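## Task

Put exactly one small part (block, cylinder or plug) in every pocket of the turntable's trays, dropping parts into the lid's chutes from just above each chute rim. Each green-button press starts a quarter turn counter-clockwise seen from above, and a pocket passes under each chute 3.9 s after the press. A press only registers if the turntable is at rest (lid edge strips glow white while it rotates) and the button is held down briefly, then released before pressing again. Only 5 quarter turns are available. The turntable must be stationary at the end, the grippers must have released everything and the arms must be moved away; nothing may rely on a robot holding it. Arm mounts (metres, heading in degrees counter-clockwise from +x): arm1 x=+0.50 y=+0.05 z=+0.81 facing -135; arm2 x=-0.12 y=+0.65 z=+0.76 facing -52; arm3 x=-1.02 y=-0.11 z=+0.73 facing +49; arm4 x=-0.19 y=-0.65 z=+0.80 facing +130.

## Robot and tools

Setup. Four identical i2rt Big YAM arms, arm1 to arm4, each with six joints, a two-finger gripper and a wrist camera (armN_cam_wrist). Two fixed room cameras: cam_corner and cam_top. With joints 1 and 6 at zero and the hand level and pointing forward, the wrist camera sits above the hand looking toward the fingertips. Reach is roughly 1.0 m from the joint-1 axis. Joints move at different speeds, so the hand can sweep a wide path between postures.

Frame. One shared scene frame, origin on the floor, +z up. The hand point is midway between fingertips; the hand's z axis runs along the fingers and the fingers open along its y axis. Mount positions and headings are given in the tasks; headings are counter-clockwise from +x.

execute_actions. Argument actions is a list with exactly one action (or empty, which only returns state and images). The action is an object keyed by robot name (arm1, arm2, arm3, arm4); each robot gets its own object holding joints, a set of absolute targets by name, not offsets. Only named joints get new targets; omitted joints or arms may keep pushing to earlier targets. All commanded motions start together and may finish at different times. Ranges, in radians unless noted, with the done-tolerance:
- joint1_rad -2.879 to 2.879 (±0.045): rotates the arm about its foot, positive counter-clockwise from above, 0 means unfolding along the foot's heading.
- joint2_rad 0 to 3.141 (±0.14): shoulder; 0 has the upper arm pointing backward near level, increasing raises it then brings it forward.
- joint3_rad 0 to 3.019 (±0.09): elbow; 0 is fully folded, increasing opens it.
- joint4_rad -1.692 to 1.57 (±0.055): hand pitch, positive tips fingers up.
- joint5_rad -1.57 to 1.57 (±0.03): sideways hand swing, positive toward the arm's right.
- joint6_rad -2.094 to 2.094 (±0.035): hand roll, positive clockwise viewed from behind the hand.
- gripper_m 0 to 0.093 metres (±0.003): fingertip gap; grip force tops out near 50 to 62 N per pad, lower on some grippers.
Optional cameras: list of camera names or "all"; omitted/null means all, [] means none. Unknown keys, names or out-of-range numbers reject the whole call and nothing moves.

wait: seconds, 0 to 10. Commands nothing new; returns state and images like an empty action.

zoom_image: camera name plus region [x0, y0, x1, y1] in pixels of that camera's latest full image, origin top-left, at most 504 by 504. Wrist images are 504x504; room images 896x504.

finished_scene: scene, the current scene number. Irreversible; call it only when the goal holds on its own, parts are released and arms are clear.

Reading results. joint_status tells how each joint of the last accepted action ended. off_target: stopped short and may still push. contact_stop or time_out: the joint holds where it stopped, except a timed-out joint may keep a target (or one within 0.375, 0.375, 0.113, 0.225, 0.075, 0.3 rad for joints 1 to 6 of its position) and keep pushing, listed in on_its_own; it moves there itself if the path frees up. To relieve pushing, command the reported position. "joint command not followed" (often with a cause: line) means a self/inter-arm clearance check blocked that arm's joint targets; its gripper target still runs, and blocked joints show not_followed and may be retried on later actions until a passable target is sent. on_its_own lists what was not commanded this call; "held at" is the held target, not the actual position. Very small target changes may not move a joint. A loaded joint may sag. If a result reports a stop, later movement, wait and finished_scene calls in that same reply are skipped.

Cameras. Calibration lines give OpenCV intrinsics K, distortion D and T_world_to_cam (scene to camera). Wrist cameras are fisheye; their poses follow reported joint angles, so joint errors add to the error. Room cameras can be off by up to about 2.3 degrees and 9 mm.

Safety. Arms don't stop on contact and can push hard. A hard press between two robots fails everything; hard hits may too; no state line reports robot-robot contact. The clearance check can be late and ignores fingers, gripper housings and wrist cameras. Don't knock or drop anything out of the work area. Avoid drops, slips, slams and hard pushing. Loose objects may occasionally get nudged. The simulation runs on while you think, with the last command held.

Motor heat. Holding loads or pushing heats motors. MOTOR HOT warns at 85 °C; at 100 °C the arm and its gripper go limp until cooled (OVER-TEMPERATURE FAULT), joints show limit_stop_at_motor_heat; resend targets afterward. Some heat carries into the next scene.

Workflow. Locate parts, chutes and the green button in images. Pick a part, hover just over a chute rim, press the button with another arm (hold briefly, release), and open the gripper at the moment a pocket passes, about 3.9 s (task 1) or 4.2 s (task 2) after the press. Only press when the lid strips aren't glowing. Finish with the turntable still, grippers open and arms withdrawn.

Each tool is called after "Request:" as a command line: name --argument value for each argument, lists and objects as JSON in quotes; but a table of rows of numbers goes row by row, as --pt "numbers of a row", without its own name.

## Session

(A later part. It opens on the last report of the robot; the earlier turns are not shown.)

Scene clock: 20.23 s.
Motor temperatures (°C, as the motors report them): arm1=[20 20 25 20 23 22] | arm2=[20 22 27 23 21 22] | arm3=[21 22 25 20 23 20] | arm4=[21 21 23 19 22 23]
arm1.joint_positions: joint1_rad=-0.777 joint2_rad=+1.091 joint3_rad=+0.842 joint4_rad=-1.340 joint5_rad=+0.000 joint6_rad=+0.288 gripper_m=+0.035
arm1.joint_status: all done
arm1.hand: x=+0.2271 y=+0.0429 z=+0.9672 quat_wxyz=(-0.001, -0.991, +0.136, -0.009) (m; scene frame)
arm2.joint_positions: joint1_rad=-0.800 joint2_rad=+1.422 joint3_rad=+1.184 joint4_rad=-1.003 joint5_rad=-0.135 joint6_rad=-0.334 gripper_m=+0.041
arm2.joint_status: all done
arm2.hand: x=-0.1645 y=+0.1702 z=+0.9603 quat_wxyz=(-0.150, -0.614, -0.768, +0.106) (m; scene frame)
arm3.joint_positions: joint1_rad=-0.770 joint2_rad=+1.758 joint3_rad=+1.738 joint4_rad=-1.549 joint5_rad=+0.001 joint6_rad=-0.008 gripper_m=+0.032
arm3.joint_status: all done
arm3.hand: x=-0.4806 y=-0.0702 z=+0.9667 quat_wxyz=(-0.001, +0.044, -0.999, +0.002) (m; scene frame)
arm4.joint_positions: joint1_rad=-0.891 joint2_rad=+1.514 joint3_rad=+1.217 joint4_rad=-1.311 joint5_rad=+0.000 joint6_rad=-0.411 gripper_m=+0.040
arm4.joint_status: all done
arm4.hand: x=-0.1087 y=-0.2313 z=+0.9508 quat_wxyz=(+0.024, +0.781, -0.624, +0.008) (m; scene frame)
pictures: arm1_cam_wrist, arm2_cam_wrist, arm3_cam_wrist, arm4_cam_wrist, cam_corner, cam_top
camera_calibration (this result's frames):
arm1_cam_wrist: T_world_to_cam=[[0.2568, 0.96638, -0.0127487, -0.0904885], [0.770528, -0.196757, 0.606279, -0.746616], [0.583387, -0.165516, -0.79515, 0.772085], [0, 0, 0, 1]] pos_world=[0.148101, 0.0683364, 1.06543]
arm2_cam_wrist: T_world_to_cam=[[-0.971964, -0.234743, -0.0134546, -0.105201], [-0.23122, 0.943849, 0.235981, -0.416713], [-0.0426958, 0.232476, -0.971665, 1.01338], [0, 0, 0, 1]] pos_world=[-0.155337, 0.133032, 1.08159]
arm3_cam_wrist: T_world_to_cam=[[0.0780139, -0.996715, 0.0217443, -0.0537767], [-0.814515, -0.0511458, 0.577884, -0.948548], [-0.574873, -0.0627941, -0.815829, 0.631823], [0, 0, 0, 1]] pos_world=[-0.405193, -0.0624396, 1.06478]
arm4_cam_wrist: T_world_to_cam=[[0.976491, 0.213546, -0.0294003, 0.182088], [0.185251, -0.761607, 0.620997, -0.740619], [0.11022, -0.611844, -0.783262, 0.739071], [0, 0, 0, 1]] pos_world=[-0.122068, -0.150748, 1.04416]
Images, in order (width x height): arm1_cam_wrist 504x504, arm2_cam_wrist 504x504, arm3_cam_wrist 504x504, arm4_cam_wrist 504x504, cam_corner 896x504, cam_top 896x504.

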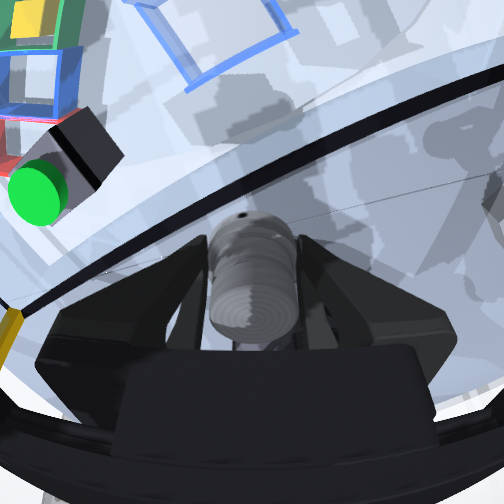

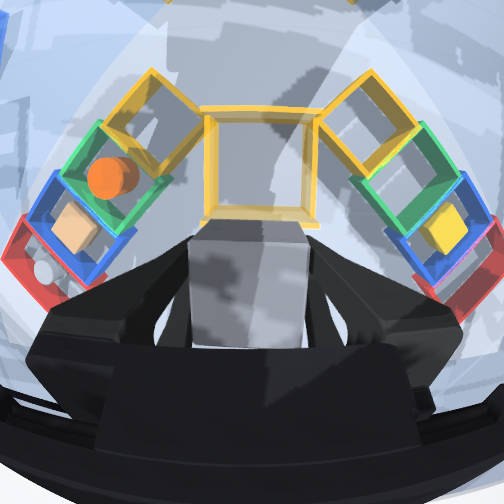

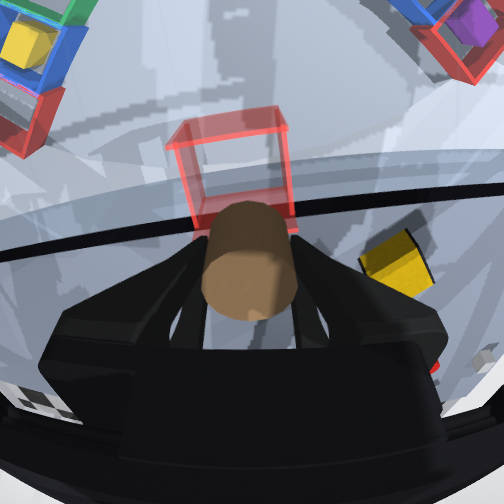

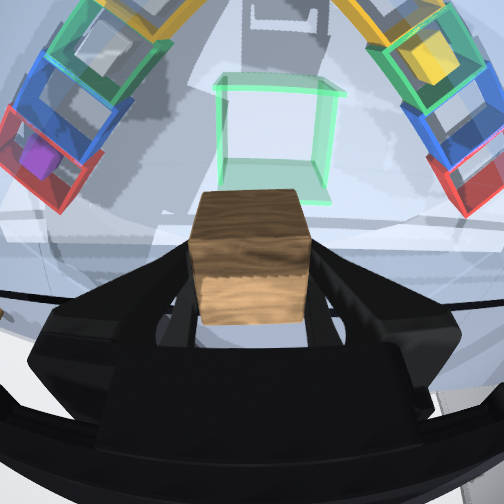

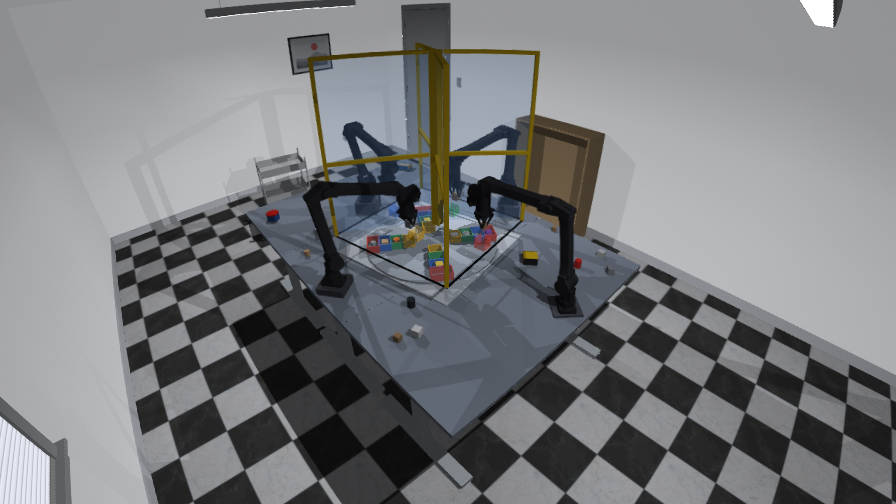

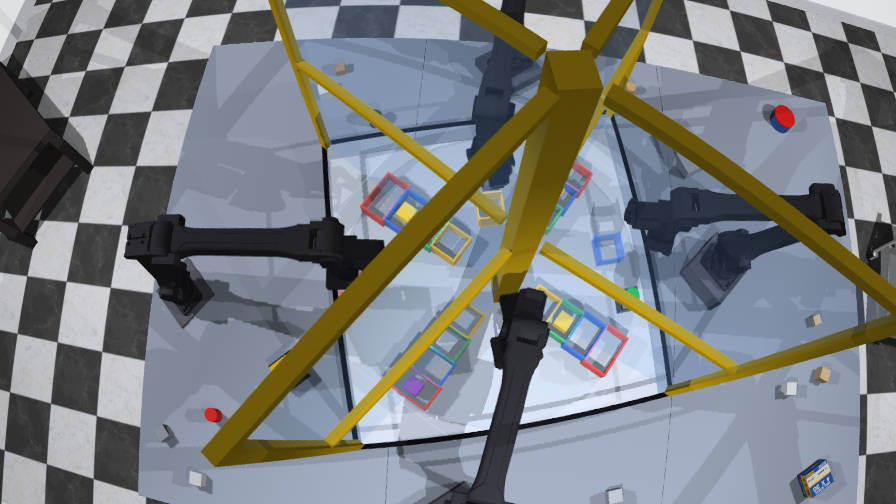

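Request:
zoom_image --camera "arm2_cam_wrist" --region '[180, 90, 340, 250]'

Request:
zoom_image --camera "arm3_cam_wrist" --region '[150, 90, 310, 250]'

Request:
zoom_image --camera "arm4_cam_wrist" --region '[195, 55, 355, 215]'

Request:
zoom_image --camera "arm1_cam_wrist" --region '[0, 0, 320, 240]'

Region (180, 90, 340, 250) of arm2_cam_wrist's 504x504 image, scaled by 3.150, with more detail than that image has.

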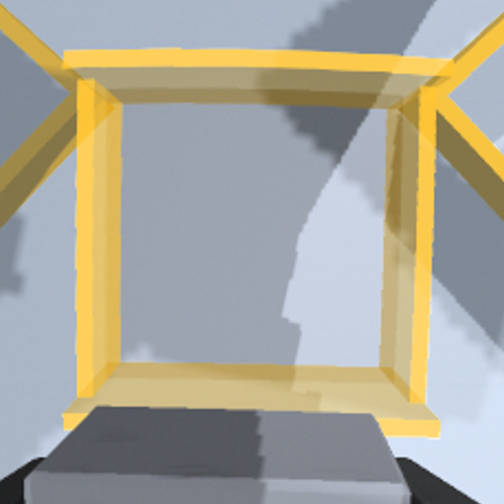

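Region (150, 90, 310, 250) of arm3_cam_wrist's 504x504 image, scaled by 3.150, with more detail than that image has.

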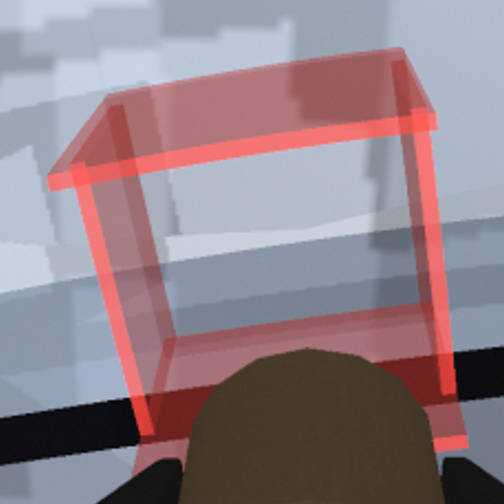

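Region (195, 55, 355, 215) of arm4_cam_wrist's 504x504 image, scaled by 3.150, with more detail than that image has.

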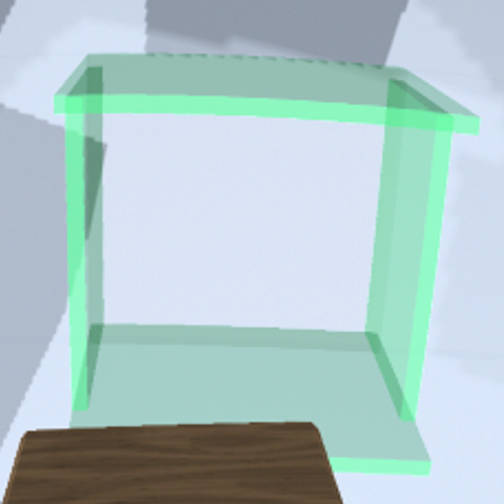

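Region (0, 0, 320, 240) of arm1_cam_wrist's 504x504 image, scaled by 1.575, with more detail than that image has; it fills the top 378 rows of this view, and the rest is white.

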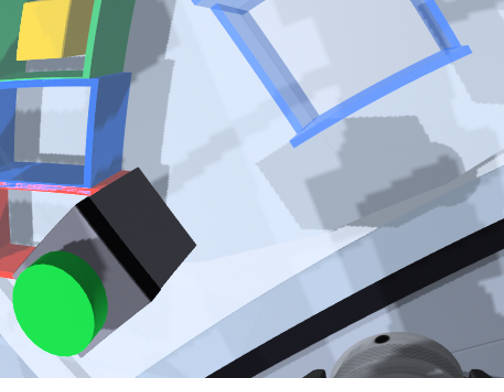

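Request:
execute_actions --actions '[{"arm1":{"joints":{"joint1_rad":-0.807,"joint2_rad":1.375,"joint3_rad":1.04,"joint4_rad":-1.175}},"arm2":{"joints":{"joint1_rad":-0.78,"joint2_rad":1.51,"joint3_rad":1.281,"joint4_rad":-0.91}},"arm3":{"joints":{"joint1_rad":-0.757,"joint3_rad":1.635,"joint4_rad":-1.435}},"arm4":{"joints":{"joint2_rad":1.56,"joint4_rad":-1.2,"joint6_rad":-0.35}}}]' --cameras '["arm1_cam_wrist","arm2_cam_wrist","arm3_cam_wrist","arm4_cam_wrist","cam_corner"]'

Scene clock: 23.77 s.
Motor temperatures (°C, as the motors report them): arm1=[20 20 26 20 23 22] | arm2=[20 22 28 23 21 22] | arm3=[21 23 25 20 23 20] | arm4=[21 21 23 19 22 23]
arm1.joint_positions: joint1_rad=-0.800 joint2_rad=+1.389 joint3_rad=+0.991 joint4_rad=-1.184 joint5_rad=+0.000 joint6_rad=+0.288 gripper_m=+0.035
arm1.joint_status: all done
arm1.hand: x=+0.1303 y=+0.0500 z=+0.9305 quat_wxyz=(-0.002, -0.989, +0.147, -0.006) (m; scene frame)
arm2.joint_positions: joint1_rad=-0.785 joint2_rad=+1.513 joint3_rad=+1.223 joint4_rad=-0.925 joint5_rad=-0.135 joint6_rad=-0.335 gripper_m=+0.041
arm2.joint_status: all done
arm2.hand: x=-0.1614 y=+0.1340 z=+0.9413 quat_wxyz=(-0.157, -0.606, -0.771, +0.116) (m; scene frame)
arm3.joint_positions: joint1_rad=-0.763 joint2_rad=+1.753 joint3_rad=+1.638 joint4_rad=-1.445 joint5_rad=+0.001 joint6_rad=-0.008 gripper_m=+0.032
arm3.joint_status: all done
arm3.hand: x=-0.4829 y=-0.0663 z=+0.9312 quat_wxyz=(-0.006, +0.048, -0.999, +0.002) (m; scene frame)
arm4.joint_positions: joint1_rad=-0.891 joint2_rad=+1.547 joint3_rad=+1.217 joint4_rad=-1.212 joint5_rad=+0.000 joint6_rad=-0.360 gripper_m=+0.040
arm4.joint_status: all done
arm4.hand: x=-0.1042 y=-0.2070 z=+0.9371 quat_wxyz=(-0.005, +0.765, -0.644, -0.007) (m; scene frame)
pictures: arm1_cam_wrist, arm2_cam_wrist, arm3_cam_wrist, arm4_cam_wrist, cam_corner
camera_calibration (this result's frames):
arm1_cam_wrist: T_world_to_cam=[[0.279515, 0.960029, -0.0146851, -0.0737982], [0.769964, -0.214987, 0.60078, -0.642394], [0.573609, -0.179234, -0.79928, 0.806375], [0, 0, 0, 1]] pos_world=[0.0527039, 0.0772718, 1.02937]
arm2_cam_wrist: T_world_to_cam=[[-0.968377, -0.249465, -0.0036948, -0.117584], [-0.244537, 0.946103, 0.212348, -0.357548], [-0.0494777, 0.206536, -0.977187, 1.01102], [0, 0, 0, 1]] pos_world=[-0.151276, 0.100133, 1.06344]
arm3_cam_wrist: T_world_to_cam=[[0.0854452, -0.996106, 0.021729, -0.0453566], [-0.819323, -0.0578381, 0.570407, -0.925491], [-0.566929, -0.0665416, -0.821075, 0.610253], [0, 0, 0, 1]] pos_world=[-0.408431, -0.0581014, 1.02996]
arm4_cam_wrist: T_world_to_cam=[[0.986458, 0.163962, -0.0041385, 0.139208], [0.136823, -0.808741, 0.572029, -0.683369], [0.0904442, -0.564849, -0.820223, 0.784966], [0, 0, 0, 1]] pos_world=[-0.114818, -0.132105, 1.03533]
Images, in order (width x height): arm1_cam_wrist 504x504, arm2_cam_wrist 504x504, arm3_cam_wrist 504x504, arm4_cam_wrist 504x504, cam_corner 896x504.

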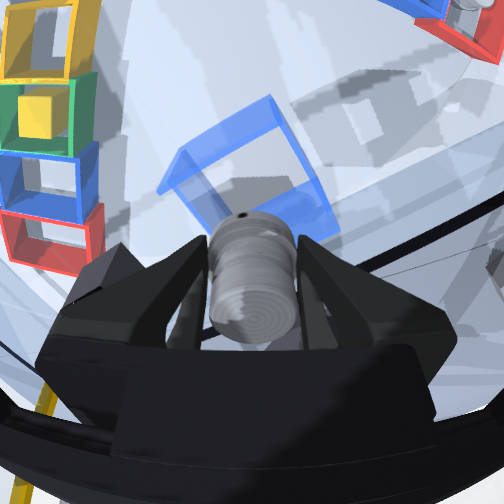

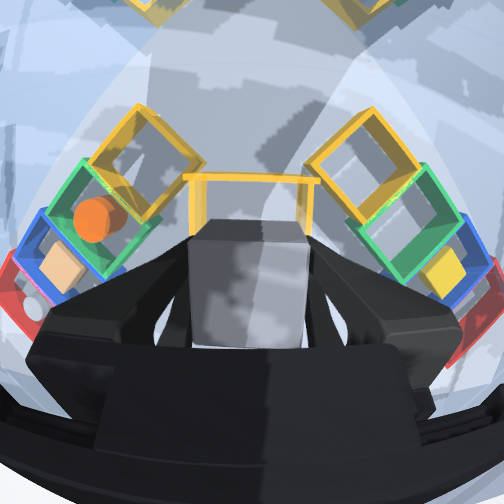

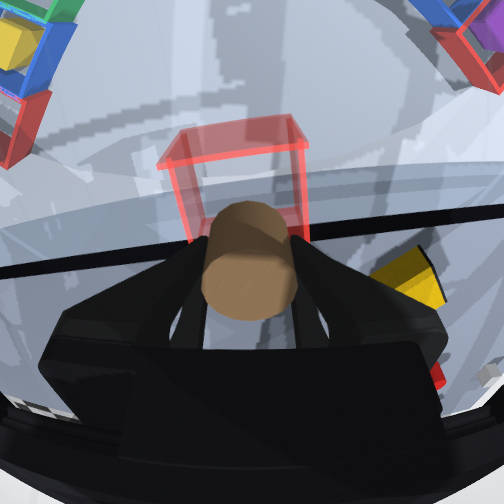

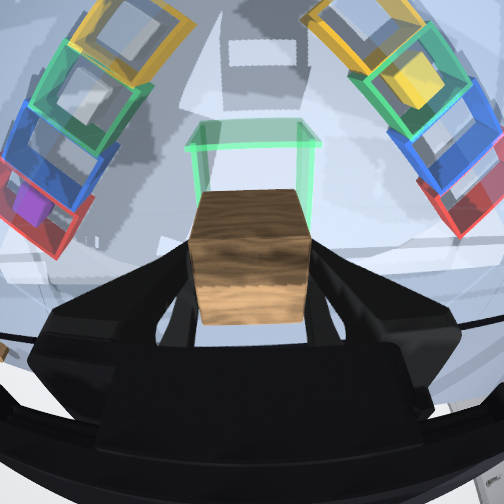

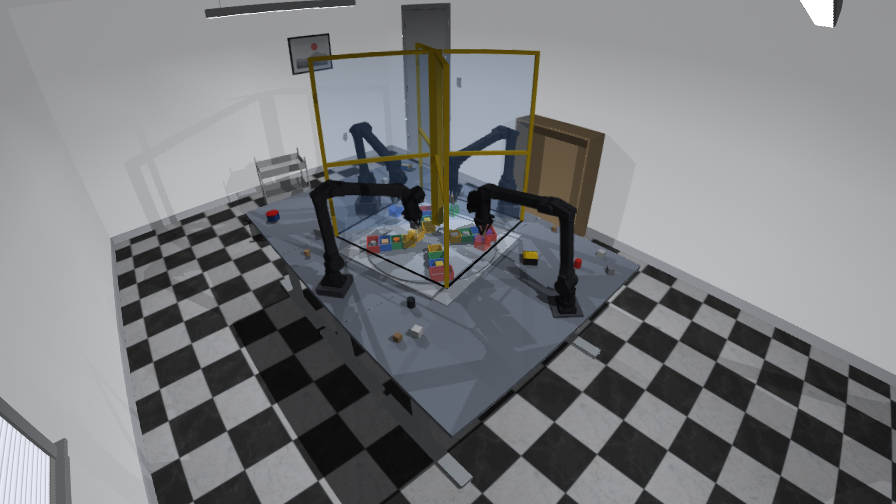

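Request:
zoom_image --camera "arm2_cam_wrist" --region '[170, 150, 340, 270]'

Request:
zoom_image --camera "arm4_cam_wrist" --region '[170, 100, 340, 260]'

Request:
zoom_image --camera "arm1_cam_wrist" --region '[140, 80, 360, 270]'

Request:
zoom_image --camera "arm3_cam_wrist" --region '[140, 100, 330, 260]'

Region (170, 150, 340, 270) of arm2_cam_wrist's 504x504 image, scaled by 2.965, with more detail than that image has; it fills the top 356 rows of this view, and the rest is white.

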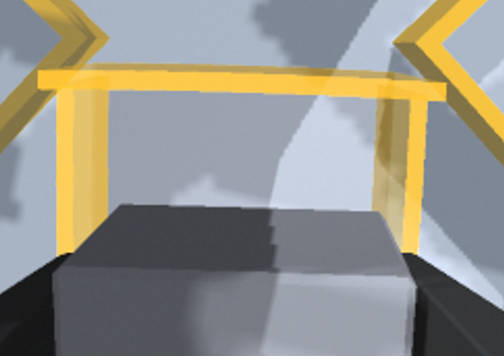

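Region (170, 100, 340, 260) of arm4_cam_wrist's 504x504 image, scaled by 2.965, with more detail than that image has; it fills the top 474 rows of this view, and the rest is white.

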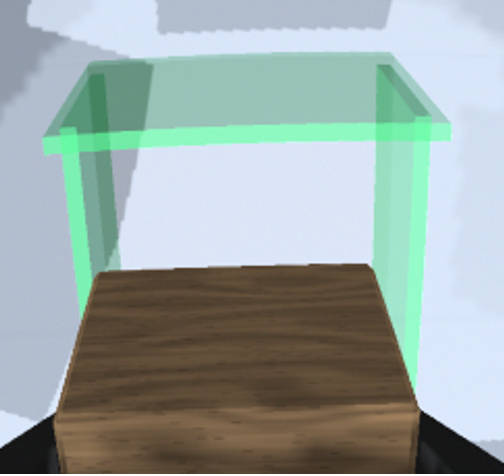

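Region (140, 80, 360, 270) of arm1_cam_wrist's 504x504 image, scaled by 2.291, with more detail than that image has; it fills the top 435 rows of this view, and the rest is white.

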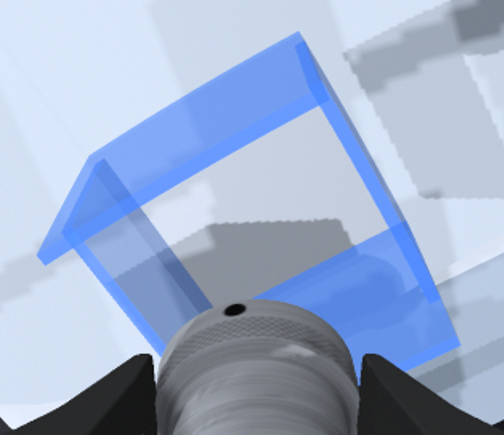

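Region (140, 100, 330, 260) of arm3_cam_wrist's 504x504 image, scaled by 2.653, with more detail than that image has; it fills the top 424 rows of this view, and the rest is white.

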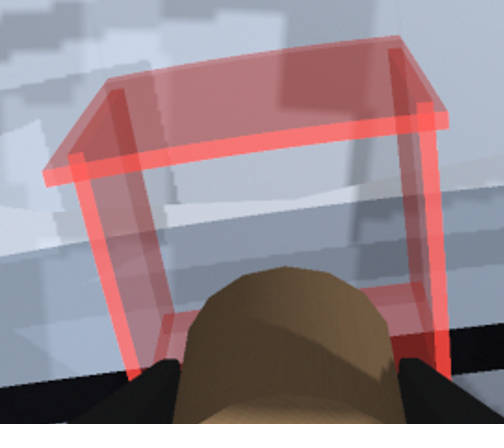

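Request:
execute_actions --actions '[{"arm1":{"joints":{"joint1_rad":-0.408,"joint2_rad":1.255,"joint4_rad":-1.305}},"arm2":{"joints":{"joint4_rad":-0.88}},"arm3":{"joints":{"joint3_rad":1.615}},"arm4":{"joints":{"joint2_rad":1.593}}}]' --cameras '["arm1_cam_wrist","arm2_cam_wrist","arm3_cam_wrist","arm4_cam_wrist"]'

Scene clock: 25.87 s.
Motor temperatures (°C, as the motors report them): arm1=[20 20 26 20 23 22] | arm2=[20 22 28 24 21 22] | arm3=[21 23 25 20 23 20] | arm4=[21 21 24 19 22 23]
arm1.joint_positions: joint1_rad=-0.408 joint2_rad=+1.254 joint3_rad=+0.991 joint4_rad=-1.289 joint5_rad=+0.000 joint6_rad=+0.288 gripper_m=+0.035
arm1.joint_status: all done
arm1.hand: x=+0.1828 y=-0.0811 z=+0.9761 quat_wxyz=(-0.005, -0.999, -0.048, +0.009) (m; scene frame)
arm2.joint_positions: joint1_rad=-0.785 joint2_rad=+1.513 joint3_rad=+1.223 joint4_rad=-0.898 joint5_rad=-0.135 joint6_rad=-0.335 gripper_m=+0.041
arm2.joint_status: all done
arm2.hand: x=-0.1622 y=+0.1279 z=+0.9437 quat_wxyz=(-0.164, -0.604, -0.769, +0.127) (m; scene frame)
arm3.joint_positions: joint1_rad=-0.763 joint2_rad=+1.753 joint3_rad=+1.627 joint4_rad=-1.444 joint5_rad=+0.001 joint6_rad=-0.008 gripper_m=+0.032
arm3.joint_status: all done
arm3.hand: x=-0.4860 y=-0.0666 z=+0.9269 quat_wxyz=(-0.001, +0.048, -0.999, +0.002) (m; scene frame)
arm4.joint_positions: joint1_rad=-0.891 joint2_rad=+1.579 joint3_rad=+1.217 joint4_rad=-1.212 joint5_rad=+0.000 joint6_rad=-0.360 gripper_m=+0.040
arm4.joint_status: all done
arm4.hand: x=-0.1043 y=-0.2071 z=+0.9230 quat_wxyz=(+0.009, +0.765, -0.644, +0.001) (m; scene frame)
pictures: arm1_cam_wrist, arm2_cam_wrist, arm3_cam_wrist, arm4_cam_wrist
camera_calibration (this result's frames):
arm1_cam_wrist: T_world_to_cam=[[-0.10941, 0.99373, -0.0230039, 0.119999], [0.810866, 0.102614, 0.576165, -0.696013], [0.574913, 0.0443852, -0.81701, 0.824399], [0, 0, 0, 1]] pos_world=[0.103545, -0.0844168, 1.07732]
arm2_cam_wrist: T_world_to_cam=[[-0.968447, -0.249138, 0.00628538, -0.129338], [-0.243595, 0.951625, 0.187275, -0.329301], [-0.0526388, 0.179835, -0.982287, 1.02239], [0, 0, 0, 1]] pos_world=[-0.151656, 0.097286, 1.06677]
arm3_cam_wrist: T_world_to_cam=[[0.085645, -0.996088, 0.0217551, -0.0452088], [-0.813209, -0.057272, 0.579146, -0.930685], [-0.575635, -0.0672925, -0.814933, 0.594907], [0, 0, 0, 1]] pos_world=[-0.410521, -0.0583013, 1.0248]
arm4_cam_wrist: T_world_to_cam=[[0.986359, 0.16388, -0.0154577, 0.149685], [0.140589, -0.789868, 0.596945, -0.694056], [0.085618, -0.590975, -0.802133, 0.750842], [0, 0, 0, 1]] pos_world=[-0.114352, -0.129014, 1.0189]
Images, in order (width x height): arm1_cam_wrist 504x504, arm2_cam_wrist 504x504, arm3_cam_wrist 504x504, arm4_cam_wrist 504x504.

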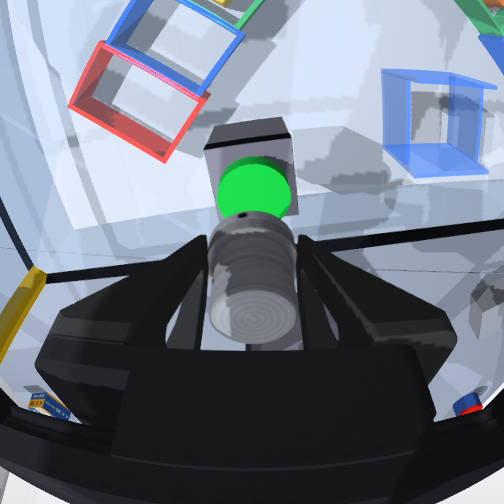

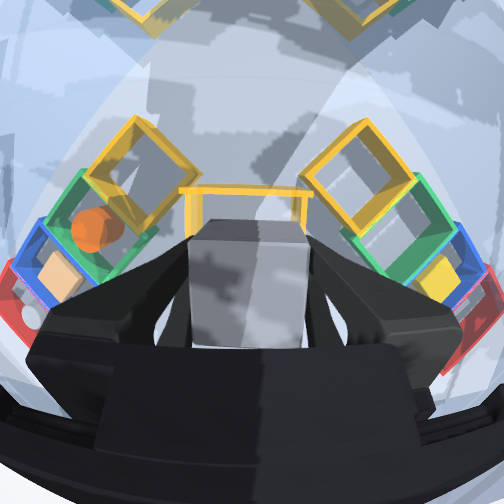

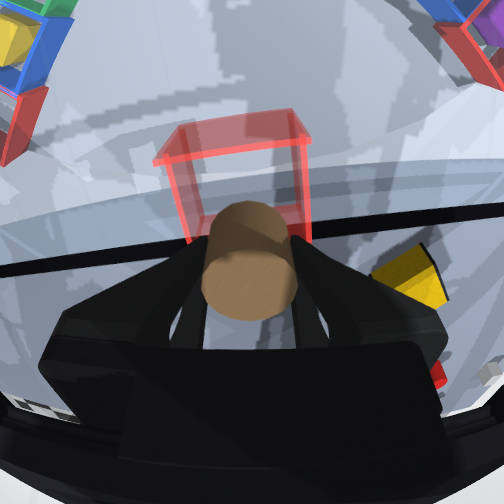

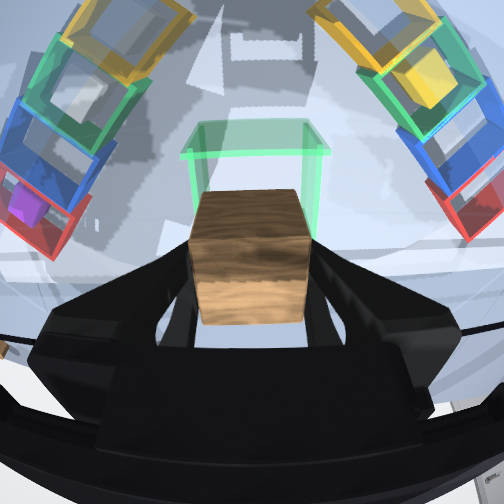

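Request:
zoom_image --camera "arm1_cam_wrist" --region '[180, 100, 330, 250]'

Request:
zoom_image --camera "arm2_cam_wrist" --region '[170, 150, 340, 270]'

Region (180, 100, 330, 250) of arm1_cam_wrist's 504x504 image, scaled by 3.360, with more detail than that image has.

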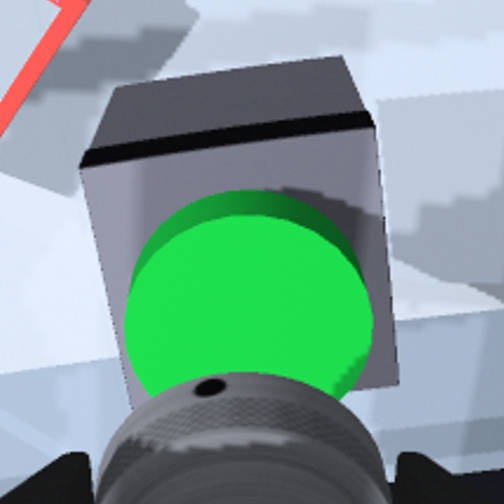

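Region (170, 150, 340, 270) of arm2_cam_wrist's 504x504 image, scaled by 2.965, with more detail than that image has; it fills the top 356 rows of this view, and the rest is white.

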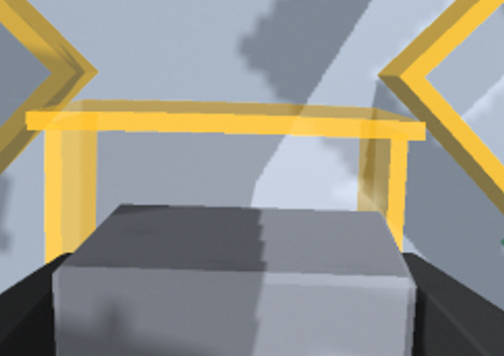

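Request:
execute_actions --actions '[{"arm1":{"joints":{"joint2_rad":1.335,"joint4_rad":-1.24}},"arm2":{"joints":{"joint5_rad":-0.157}}}]' --cameras '["arm1_cam_wrist","arm2_cam_wrist","cam_corner"]'

Scene clock: 28.33 s.
Motor temperatures (°C, as the motors report them): arm1=[20 20 27 20 23 22] | arm2=[20 22 29 24 21 22] | arm3=[21 23 25 20 23 20] | arm4=[21 21 24 19 22 23]
arm1.joint_positions: joint1_rad=-0.408 joint2_rad=+1.347 joint3_rad=+0.991 joint4_rad=-1.255 joint5_rad=+0.000 joint6_rad=+0.288 gripper_m=+0.035
arm1.joint_status: all done
arm1.hand: x=+0.1733 y=-0.0850 z=+0.9460 quat_wxyz=(+0.004, -0.999, -0.048, -0.019) (m; scene frame)
arm2.joint_positions: joint1_rad=-0.785 joint2_rad=+1.513 joint3_rad=+1.223 joint4_rad=-0.898 joint5_rad=-0.154 joint6_rad=-0.335 gripper_m=+0.041
arm2.joint_status: all done
arm2.hand: x=-0.1590 y=+0.1277 z=+0.9442 quat_wxyz=(-0.172, -0.602, -0.770, +0.123) (m; scene frame)
arm3.joint_positions: joint1_rad=-0.763 joint2_rad=+1.753 joint3_rad=+1.627 joint4_rad=-1.444 joint5_rad=+0.001 joint6_rad=-0.008 gripper_m=+0.032
arm3.joint_status: not commanded
arm3.hand: x=-0.4860 y=-0.0666 z=+0.9269 quat_wxyz=(-0.001, +0.048, -0.999, +0.002) (m; scene frame)
arm4.joint_positions: joint1_rad=-0.891 joint2_rad=+1.579 joint3_rad=+1.217 joint4_rad=-1.212 joint5_rad=+0.000 joint6_rad=-0.360 gripper_m=+0.040
arm4.joint_status: not commanded
arm4.hand: x=-0.1043 y=-0.2071 z=+0.9230 quat_wxyz=(+0.009, +0.765, -0.644, +0.001) (m; scene frame)
pictures: arm1_cam_wrist, arm2_cam_wrist, cam_corner
camera_calibration (this result's frames):
arm1_cam_wrist: T_world_to_cam=[[-0.108835, 0.994035, -0.0070451, 0.107031], [0.77822, 0.089611, 0.621566, -0.708996], [0.618489, 0.0621654, -0.78333, 0.767489], [0, 0, 0, 1]] pos_world=[0.0887197, -0.0905702, 1.04264]
arm2_cam_wrist: T_world_to_cam=[[-0.96665, -0.255928, -0.00942354, -0.110396], [-0.253357, 0.950268, 0.181108, -0.323996], [-0.0373959, 0.177456, -0.983418, 1.02683], [0, 0, 0, 1]] pos_world=[-0.150401, 0.0974119, 1.06744]
Images, in order (width x height): arm1_cam_wrist 504x504, arm2_cam_wrist 504x504, cam_corner 896x504.

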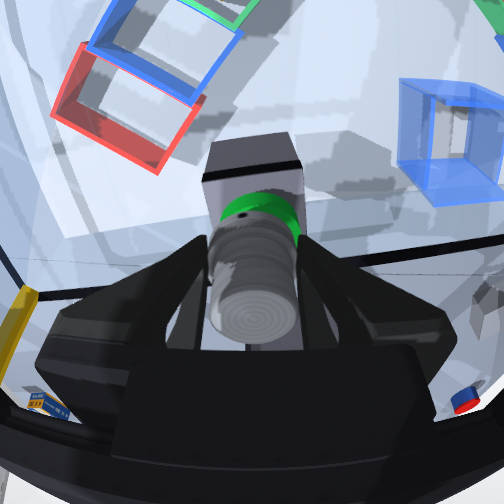

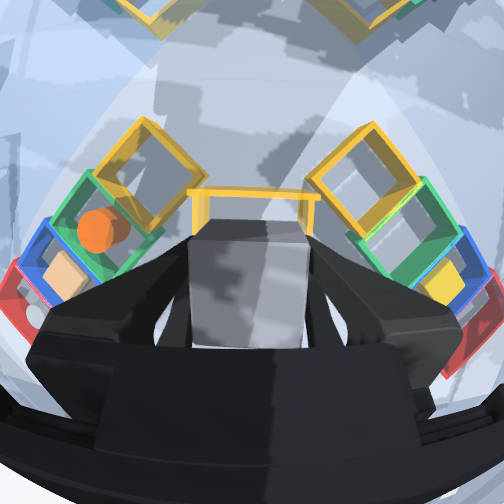

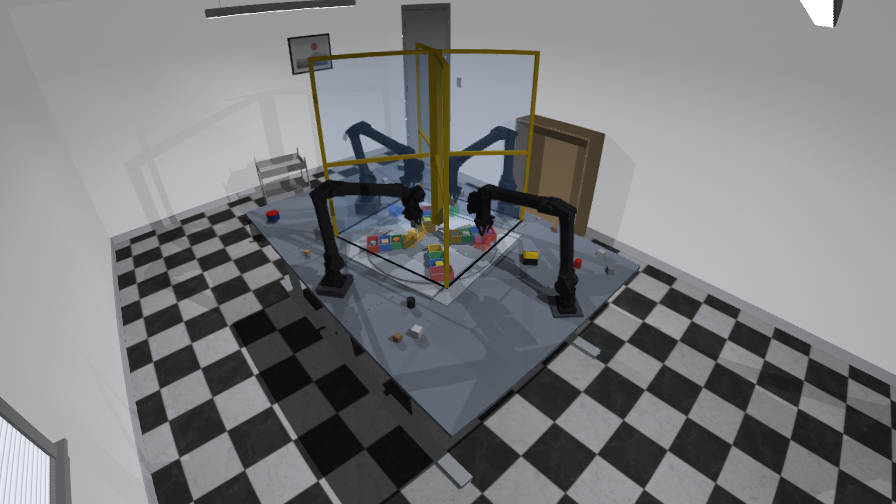

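Request:
execute_actions --actions '[]' --cameras '[]'

Request:
execute_actions --actions '[{"arm1":{"joints":{"joint2_rad":1.425}}}]' --cameras '["arm4_cam_wrist","arm1_cam_wrist"]'

Request:
execute_actions --actions '[{"arm1":{"joints":{"joint1_rad":-0.815,"joint2_rad":1.35,"joint4_rad":-1.165}}}]' --cameras '["arm4_cam_wrist"]'

Request:
execute_actions --actions '[{"arm1":{"joints":{"joint2_rad":1.4}}}]' --cameras '["arm4_cam_wrist","arm1_cam_wrist"]'

Scene clock: 28.57 s.
Motor temperatures (°C, as the motors report them): arm1=[20 20 27 20 23 22] | arm2=[20 22 29 24 21 22] | arm3=[21 23 25 20 23 20] | arm4=[21 21 24 19 22 23]
arm1.joint_positions: joint1_rad=-0.408 joint2_rad=+1.347 joint3_rad=+0.991 joint4_rad=-1.255 joint5_rad=+0.000 joint6_rad=+0.288 gripper_m=+0.035
arm1.joint_status: all done
arm1.hand: x=+0.1733 y=-0.0850 z=+0.9460 quat_wxyz=(+0.004, -0.999, -0.048, -0.019) (m; scene frame)
arm2.joint_positions: joint1_rad=-0.785 joint2_rad=+1.513 joint3_rad=+1.223 joint4_rad=-0.898 joint5_rad=-0.154 joint6_rad=-0.335 gripper_m=+0.041
arm2.joint_status: all done
arm2.hand: x=-0.1590 y=+0.1277 z=+0.9442 quat_wxyz=(-0.172, -0.602, -0.770, +0.123) (m; scene frame)
arm3.joint_positions: joint1_rad=-0.763 joint2_rad=+1.753 joint3_rad=+1.627 joint4_rad=-1.444 joint5_rad=+0.001 joint6_rad=-0.008 gripper_m=+0.032
arm3.joint_status: not commanded
arm3.hand: x=-0.4860 y=-0.0666 z=+0.9269 quat_wxyz=(-0.001, +0.048, -0.999, +0.002) (m; scene frame)
arm4.joint_positions: joint1_rad=-0.891 joint2_rad=+1.579 joint3_rad=+1.217 joint4_rad=-1.212 joint5_rad=+0.000 joint6_rad=-0.360 gripper_m=+0.040
arm4.joint_status: not commanded
arm4.hand: x=-0.1043 y=-0.2071 z=+0.9230 quat_wxyz=(+0.009, +0.765, -0.644, +0.001) (m; scene frame)
pictures: none
No camera images: the call's "cameras" was empty. Leave "cameras" out to get every camera's image.

Scene clock: 29.37 s.
Motor temperatures (°C, as the motors report them): arm1=[20 20 27 20 23 22] | arm2=[20 22 29 24 21 22] | arm3=[21 23 25 20 23 20] | arm4=[21 21 24 19 22 23]
arm1.joint_positions: joint1_rad=-0.408 joint2_rad=+1.406 joint3_rad=+1.003 joint4_rad=-1.257 joint5_rad=-0.002 joint6_rad=+0.288 gripper_m=+0.035
arm1.joint_status: all done
arm1.hand: x=+0.1697 y=-0.0869 z=+0.9305 quat_wxyz=(+0.011, -0.998, -0.048, -0.042) (m; scene frame)
arm2.joint_positions: joint1_rad=-0.785 joint2_rad=+1.513 joint3_rad=+1.223 joint4_rad=-0.898 joint5_rad=-0.154 joint6_rad=-0.335 gripper_m=+0.041
arm2.joint_status: not commanded
arm2.hand: x=-0.1590 y=+0.1277 z=+0.9442 quat_wxyz=(-0.172, -0.602, -0.770, +0.123) (m; scene frame)
arm3.joint_positions: joint1_rad=-0.763 joint2_rad=+1.753 joint3_rad=+1.627 joint4_rad=-1.444 joint5_rad=+0.001 joint6_rad=-0.008 gripper_m=+0.032
arm3.joint_status: not commanded
arm3.hand: x=-0.4860 y=-0.0666 z=+0.9269 quat_wxyz=(-0.001, +0.048, -0.999, +0.002) (m; scene frame)
arm4.joint_positions: joint1_rad=-0.891 joint2_rad=+1.579 joint3_rad=+1.217 joint4_rad=-1.212 joint5_rad=+0.000 joint6_rad=-0.360 gripper_m=+0.040
arm4.joint_status: not commanded
arm4.hand: x=-0.1043 y=-0.2071 z=+0.9230 quat_wxyz=(+0.009, +0.765, -0.644, +0.001) (m; scene frame)
pictures: arm1_cam_wrist, arm4_cam_wrist
camera_calibration (this result's frames):
arm1_cam_wrist: T_world_to_cam=[[-0.108886, 0.994043, 0.00466335, 0.0974677], [0.749113, 0.0789711, 0.657719, -0.725965], [0.653432, 0.0751097, -0.753249, 0.724957], [0, 0, 0, 1]] pos_world=[0.0807318, -0.0940082, 1.0231]
arm4_cam_wrist: T_world_to_cam=[[0.986359, 0.16388, -0.0154577, 0.149685], [0.140589, -0.789868, 0.596945, -0.694056], [0.085618, -0.590975, -0.802133, 0.750842], [0, 0, 0, 1]] pos_world=[-0.114352, -0.129014, 1.0189]
Images, in order (width x height): arm1_cam_wrist 504x504, arm4_cam_wrist 504x504.

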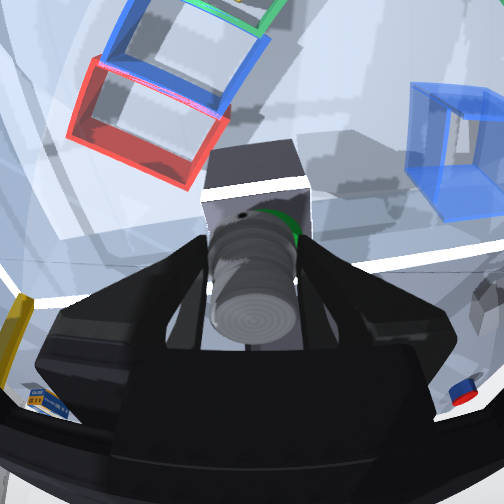

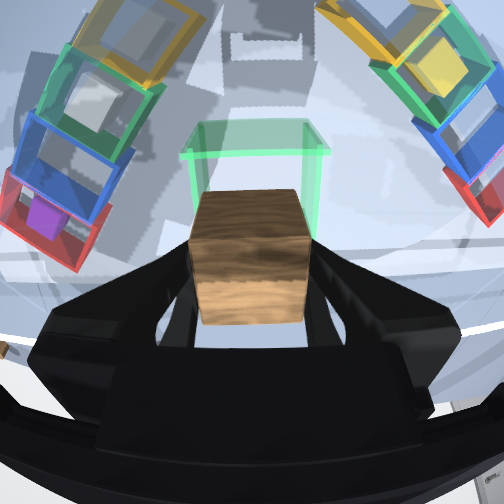

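Scene clock: 30.40 s.
Motor temperatures (°C, as the motors report them): arm1=[20 20 27 20 23 22] | arm2=[20 22 30 24 21 22] | arm3=[21 23 25 20 23 20] | arm4=[21 21 24 19 22 23]
arm1.joint_positions: joint1_rad=-0.818 joint2_rad=+1.367 joint3_rad=+1.003 joint4_rad=-1.180 joint5_rad=-0.001 joint6_rad=+0.288 gripper_m=+0.035
arm1.joint_status: all done
arm1.hand: x=+0.1249 y=+0.0568 z=+0.9426 quat_wxyz=(-0.004, -0.988, +0.157, +0.013) (m; scene frame)
arm2.joint_positions: joint1_rad=-0.785 joint2_rad=+1.513 joint3_rad=+1.223 joint4_rad=-0.898 joint5_rad=-0.154 joint6_rad=-0.335 gripper_m=+0.041
arm2.joint_status: not commanded
arm2.hand: x=-0.1590 y=+0.1277 z=+0.9442 quat_wxyz=(-0.172, -0.602, -0.770, +0.123) (m; scene frame)
arm3.joint_positions: joint1_rad=-0.763 joint2_rad=+1.753 joint3_rad=+1.627 joint4_rad=-1.444 joint5_rad=+0.001 joint6_rad=-0.008 gripper_m=+0.032
arm3.joint_status: not commanded
arm3.hand: x=-0.4860 y=-0.0666 z=+0.9269 quat_wxyz=(-0.001, +0.048, -0.999, +0.002) (m; scene frame)
arm4.joint_positions: joint1_rad=-0.891 joint2_rad=+1.579 joint3_rad=+1.217 joint4_rad=-1.212 joint5_rad=+0.000 joint6_rad=-0.360 gripper_m=+0.040
arm4.joint_status: not commanded
arm4.hand: x=-0.1043 y=-0.2071 z=+0.9230 quat_wxyz=(+0.009, +0.765, -0.644, +0.001) (m; scene frame)
pictures: arm4_cam_wrist
camera_calibration (this result's frames):
arm4_cam_wrist: T_world_to_cam=[[0.986359, 0.16388, -0.0154577, 0.149685], [0.140589, -0.789868, 0.596945, -0.694056], [0.085618, -0.590975, -0.802133, 0.750842], [0, 0, 0, 1]] pos_world=[-0.114352, -0.129014, 1.0189]
Images, in order (width x height): arm4_cam_wrist 504x504.

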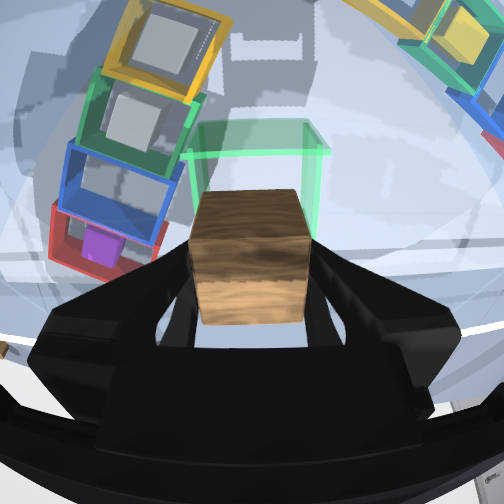

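Scene clock: 31.10 s.
Motor temperatures (°C, as the motors report them): arm1=[20 20 27 20 23 22] | arm2=[20 22 30 24 21 22] | arm3=[21 23 25 20 23 20] | arm4=[21 21 25 19 22 23]
arm1.joint_positions: joint1_rad=-0.818 joint2_rad=+1.402 joint3_rad=+1.003 joint4_rad=-1.180 joint5_rad=-0.001 joint6_rad=+0.288 gripper_m=+0.035
arm1.joint_status: all done
arm1.hand: x=+0.1250 y=+0.0567 z=+0.9301 quat_wxyz=(-0.002, -0.988, +0.156, -0.005) (m; scene frame)
arm2.joint_positions: joint1_rad=-0.785 joint2_rad=+1.513 joint3_rad=+1.223 joint4_rad=-0.898 joint5_rad=-0.154 joint6_rad=-0.335 gripper_m=+0.041
arm2.joint_status: not commanded
arm2.hand: x=-0.1590 y=+0.1277 z=+0.9442 quat_wxyz=(-0.172, -0.602, -0.770, +0.123) (m; scene frame)
arm3.joint_positions: joint1_rad=-0.763 joint2_rad=+1.753 joint3_rad=+1.627 joint4_rad=-1.444 joint5_rad=+0.001 joint6_rad=-0.008 gripper_m=+0.032
arm3.joint_status: not commanded
arm3.hand: x=-0.4860 y=-0.0666 z=+0.9269 quat_wxyz=(-0.001, +0.048, -0.999, +0.002) (m; scene frame)
arm4.joint_positions: joint1_rad=-0.891 joint2_rad=+1.579 joint3_rad=+1.217 joint4_rad=-1.212 joint5_rad=+0.000 joint6_rad=-0.360 gripper_m=+0.040
arm4.joint_status: not commanded
arm4.hand: x=-0.1043 y=-0.2071 z=+0.9230 quat_wxyz=(+0.009, +0.765, -0.644, +0.001) (m; scene frame)
pictures: arm1_cam_wrist, arm4_cam_wrist
camera_calibration (this result's frames):
arm1_cam_wrist: T_world_to_cam=[[0.297021, 0.954741, -0.0157472, -0.0796414], [0.767453, -0.228878, 0.598857, -0.633667], [0.56815, -0.189959, -0.800701, 0.8129], [0, 0, 0, 1]] pos_world=[0.0481168, 0.0854215, 1.02911]
arm4_cam_wrist: T_world_to_cam=[[0.986359, 0.16388, -0.0154577, 0.149685], [0.140589, -0.789868, 0.596945, -0.694056], [0.085618, -0.590975, -0.802133, 0.750842], [0, 0, 0, 1]] pos_world=[-0.114352, -0.129014, 1.0189]
Images, in order (width x height): arm1_cam_wrist 504x504, arm4_cam_wrist 504x504.

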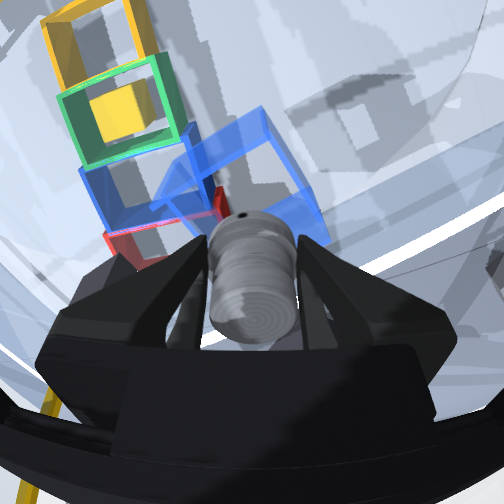

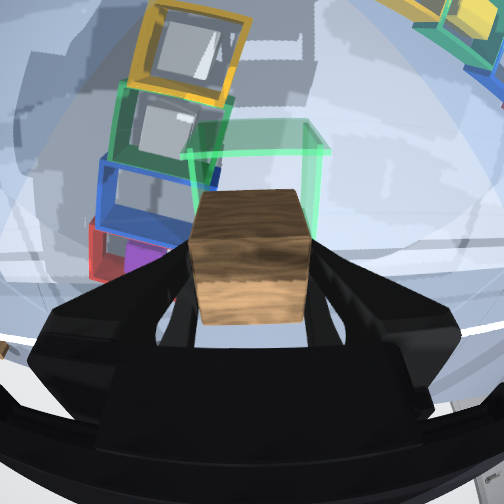

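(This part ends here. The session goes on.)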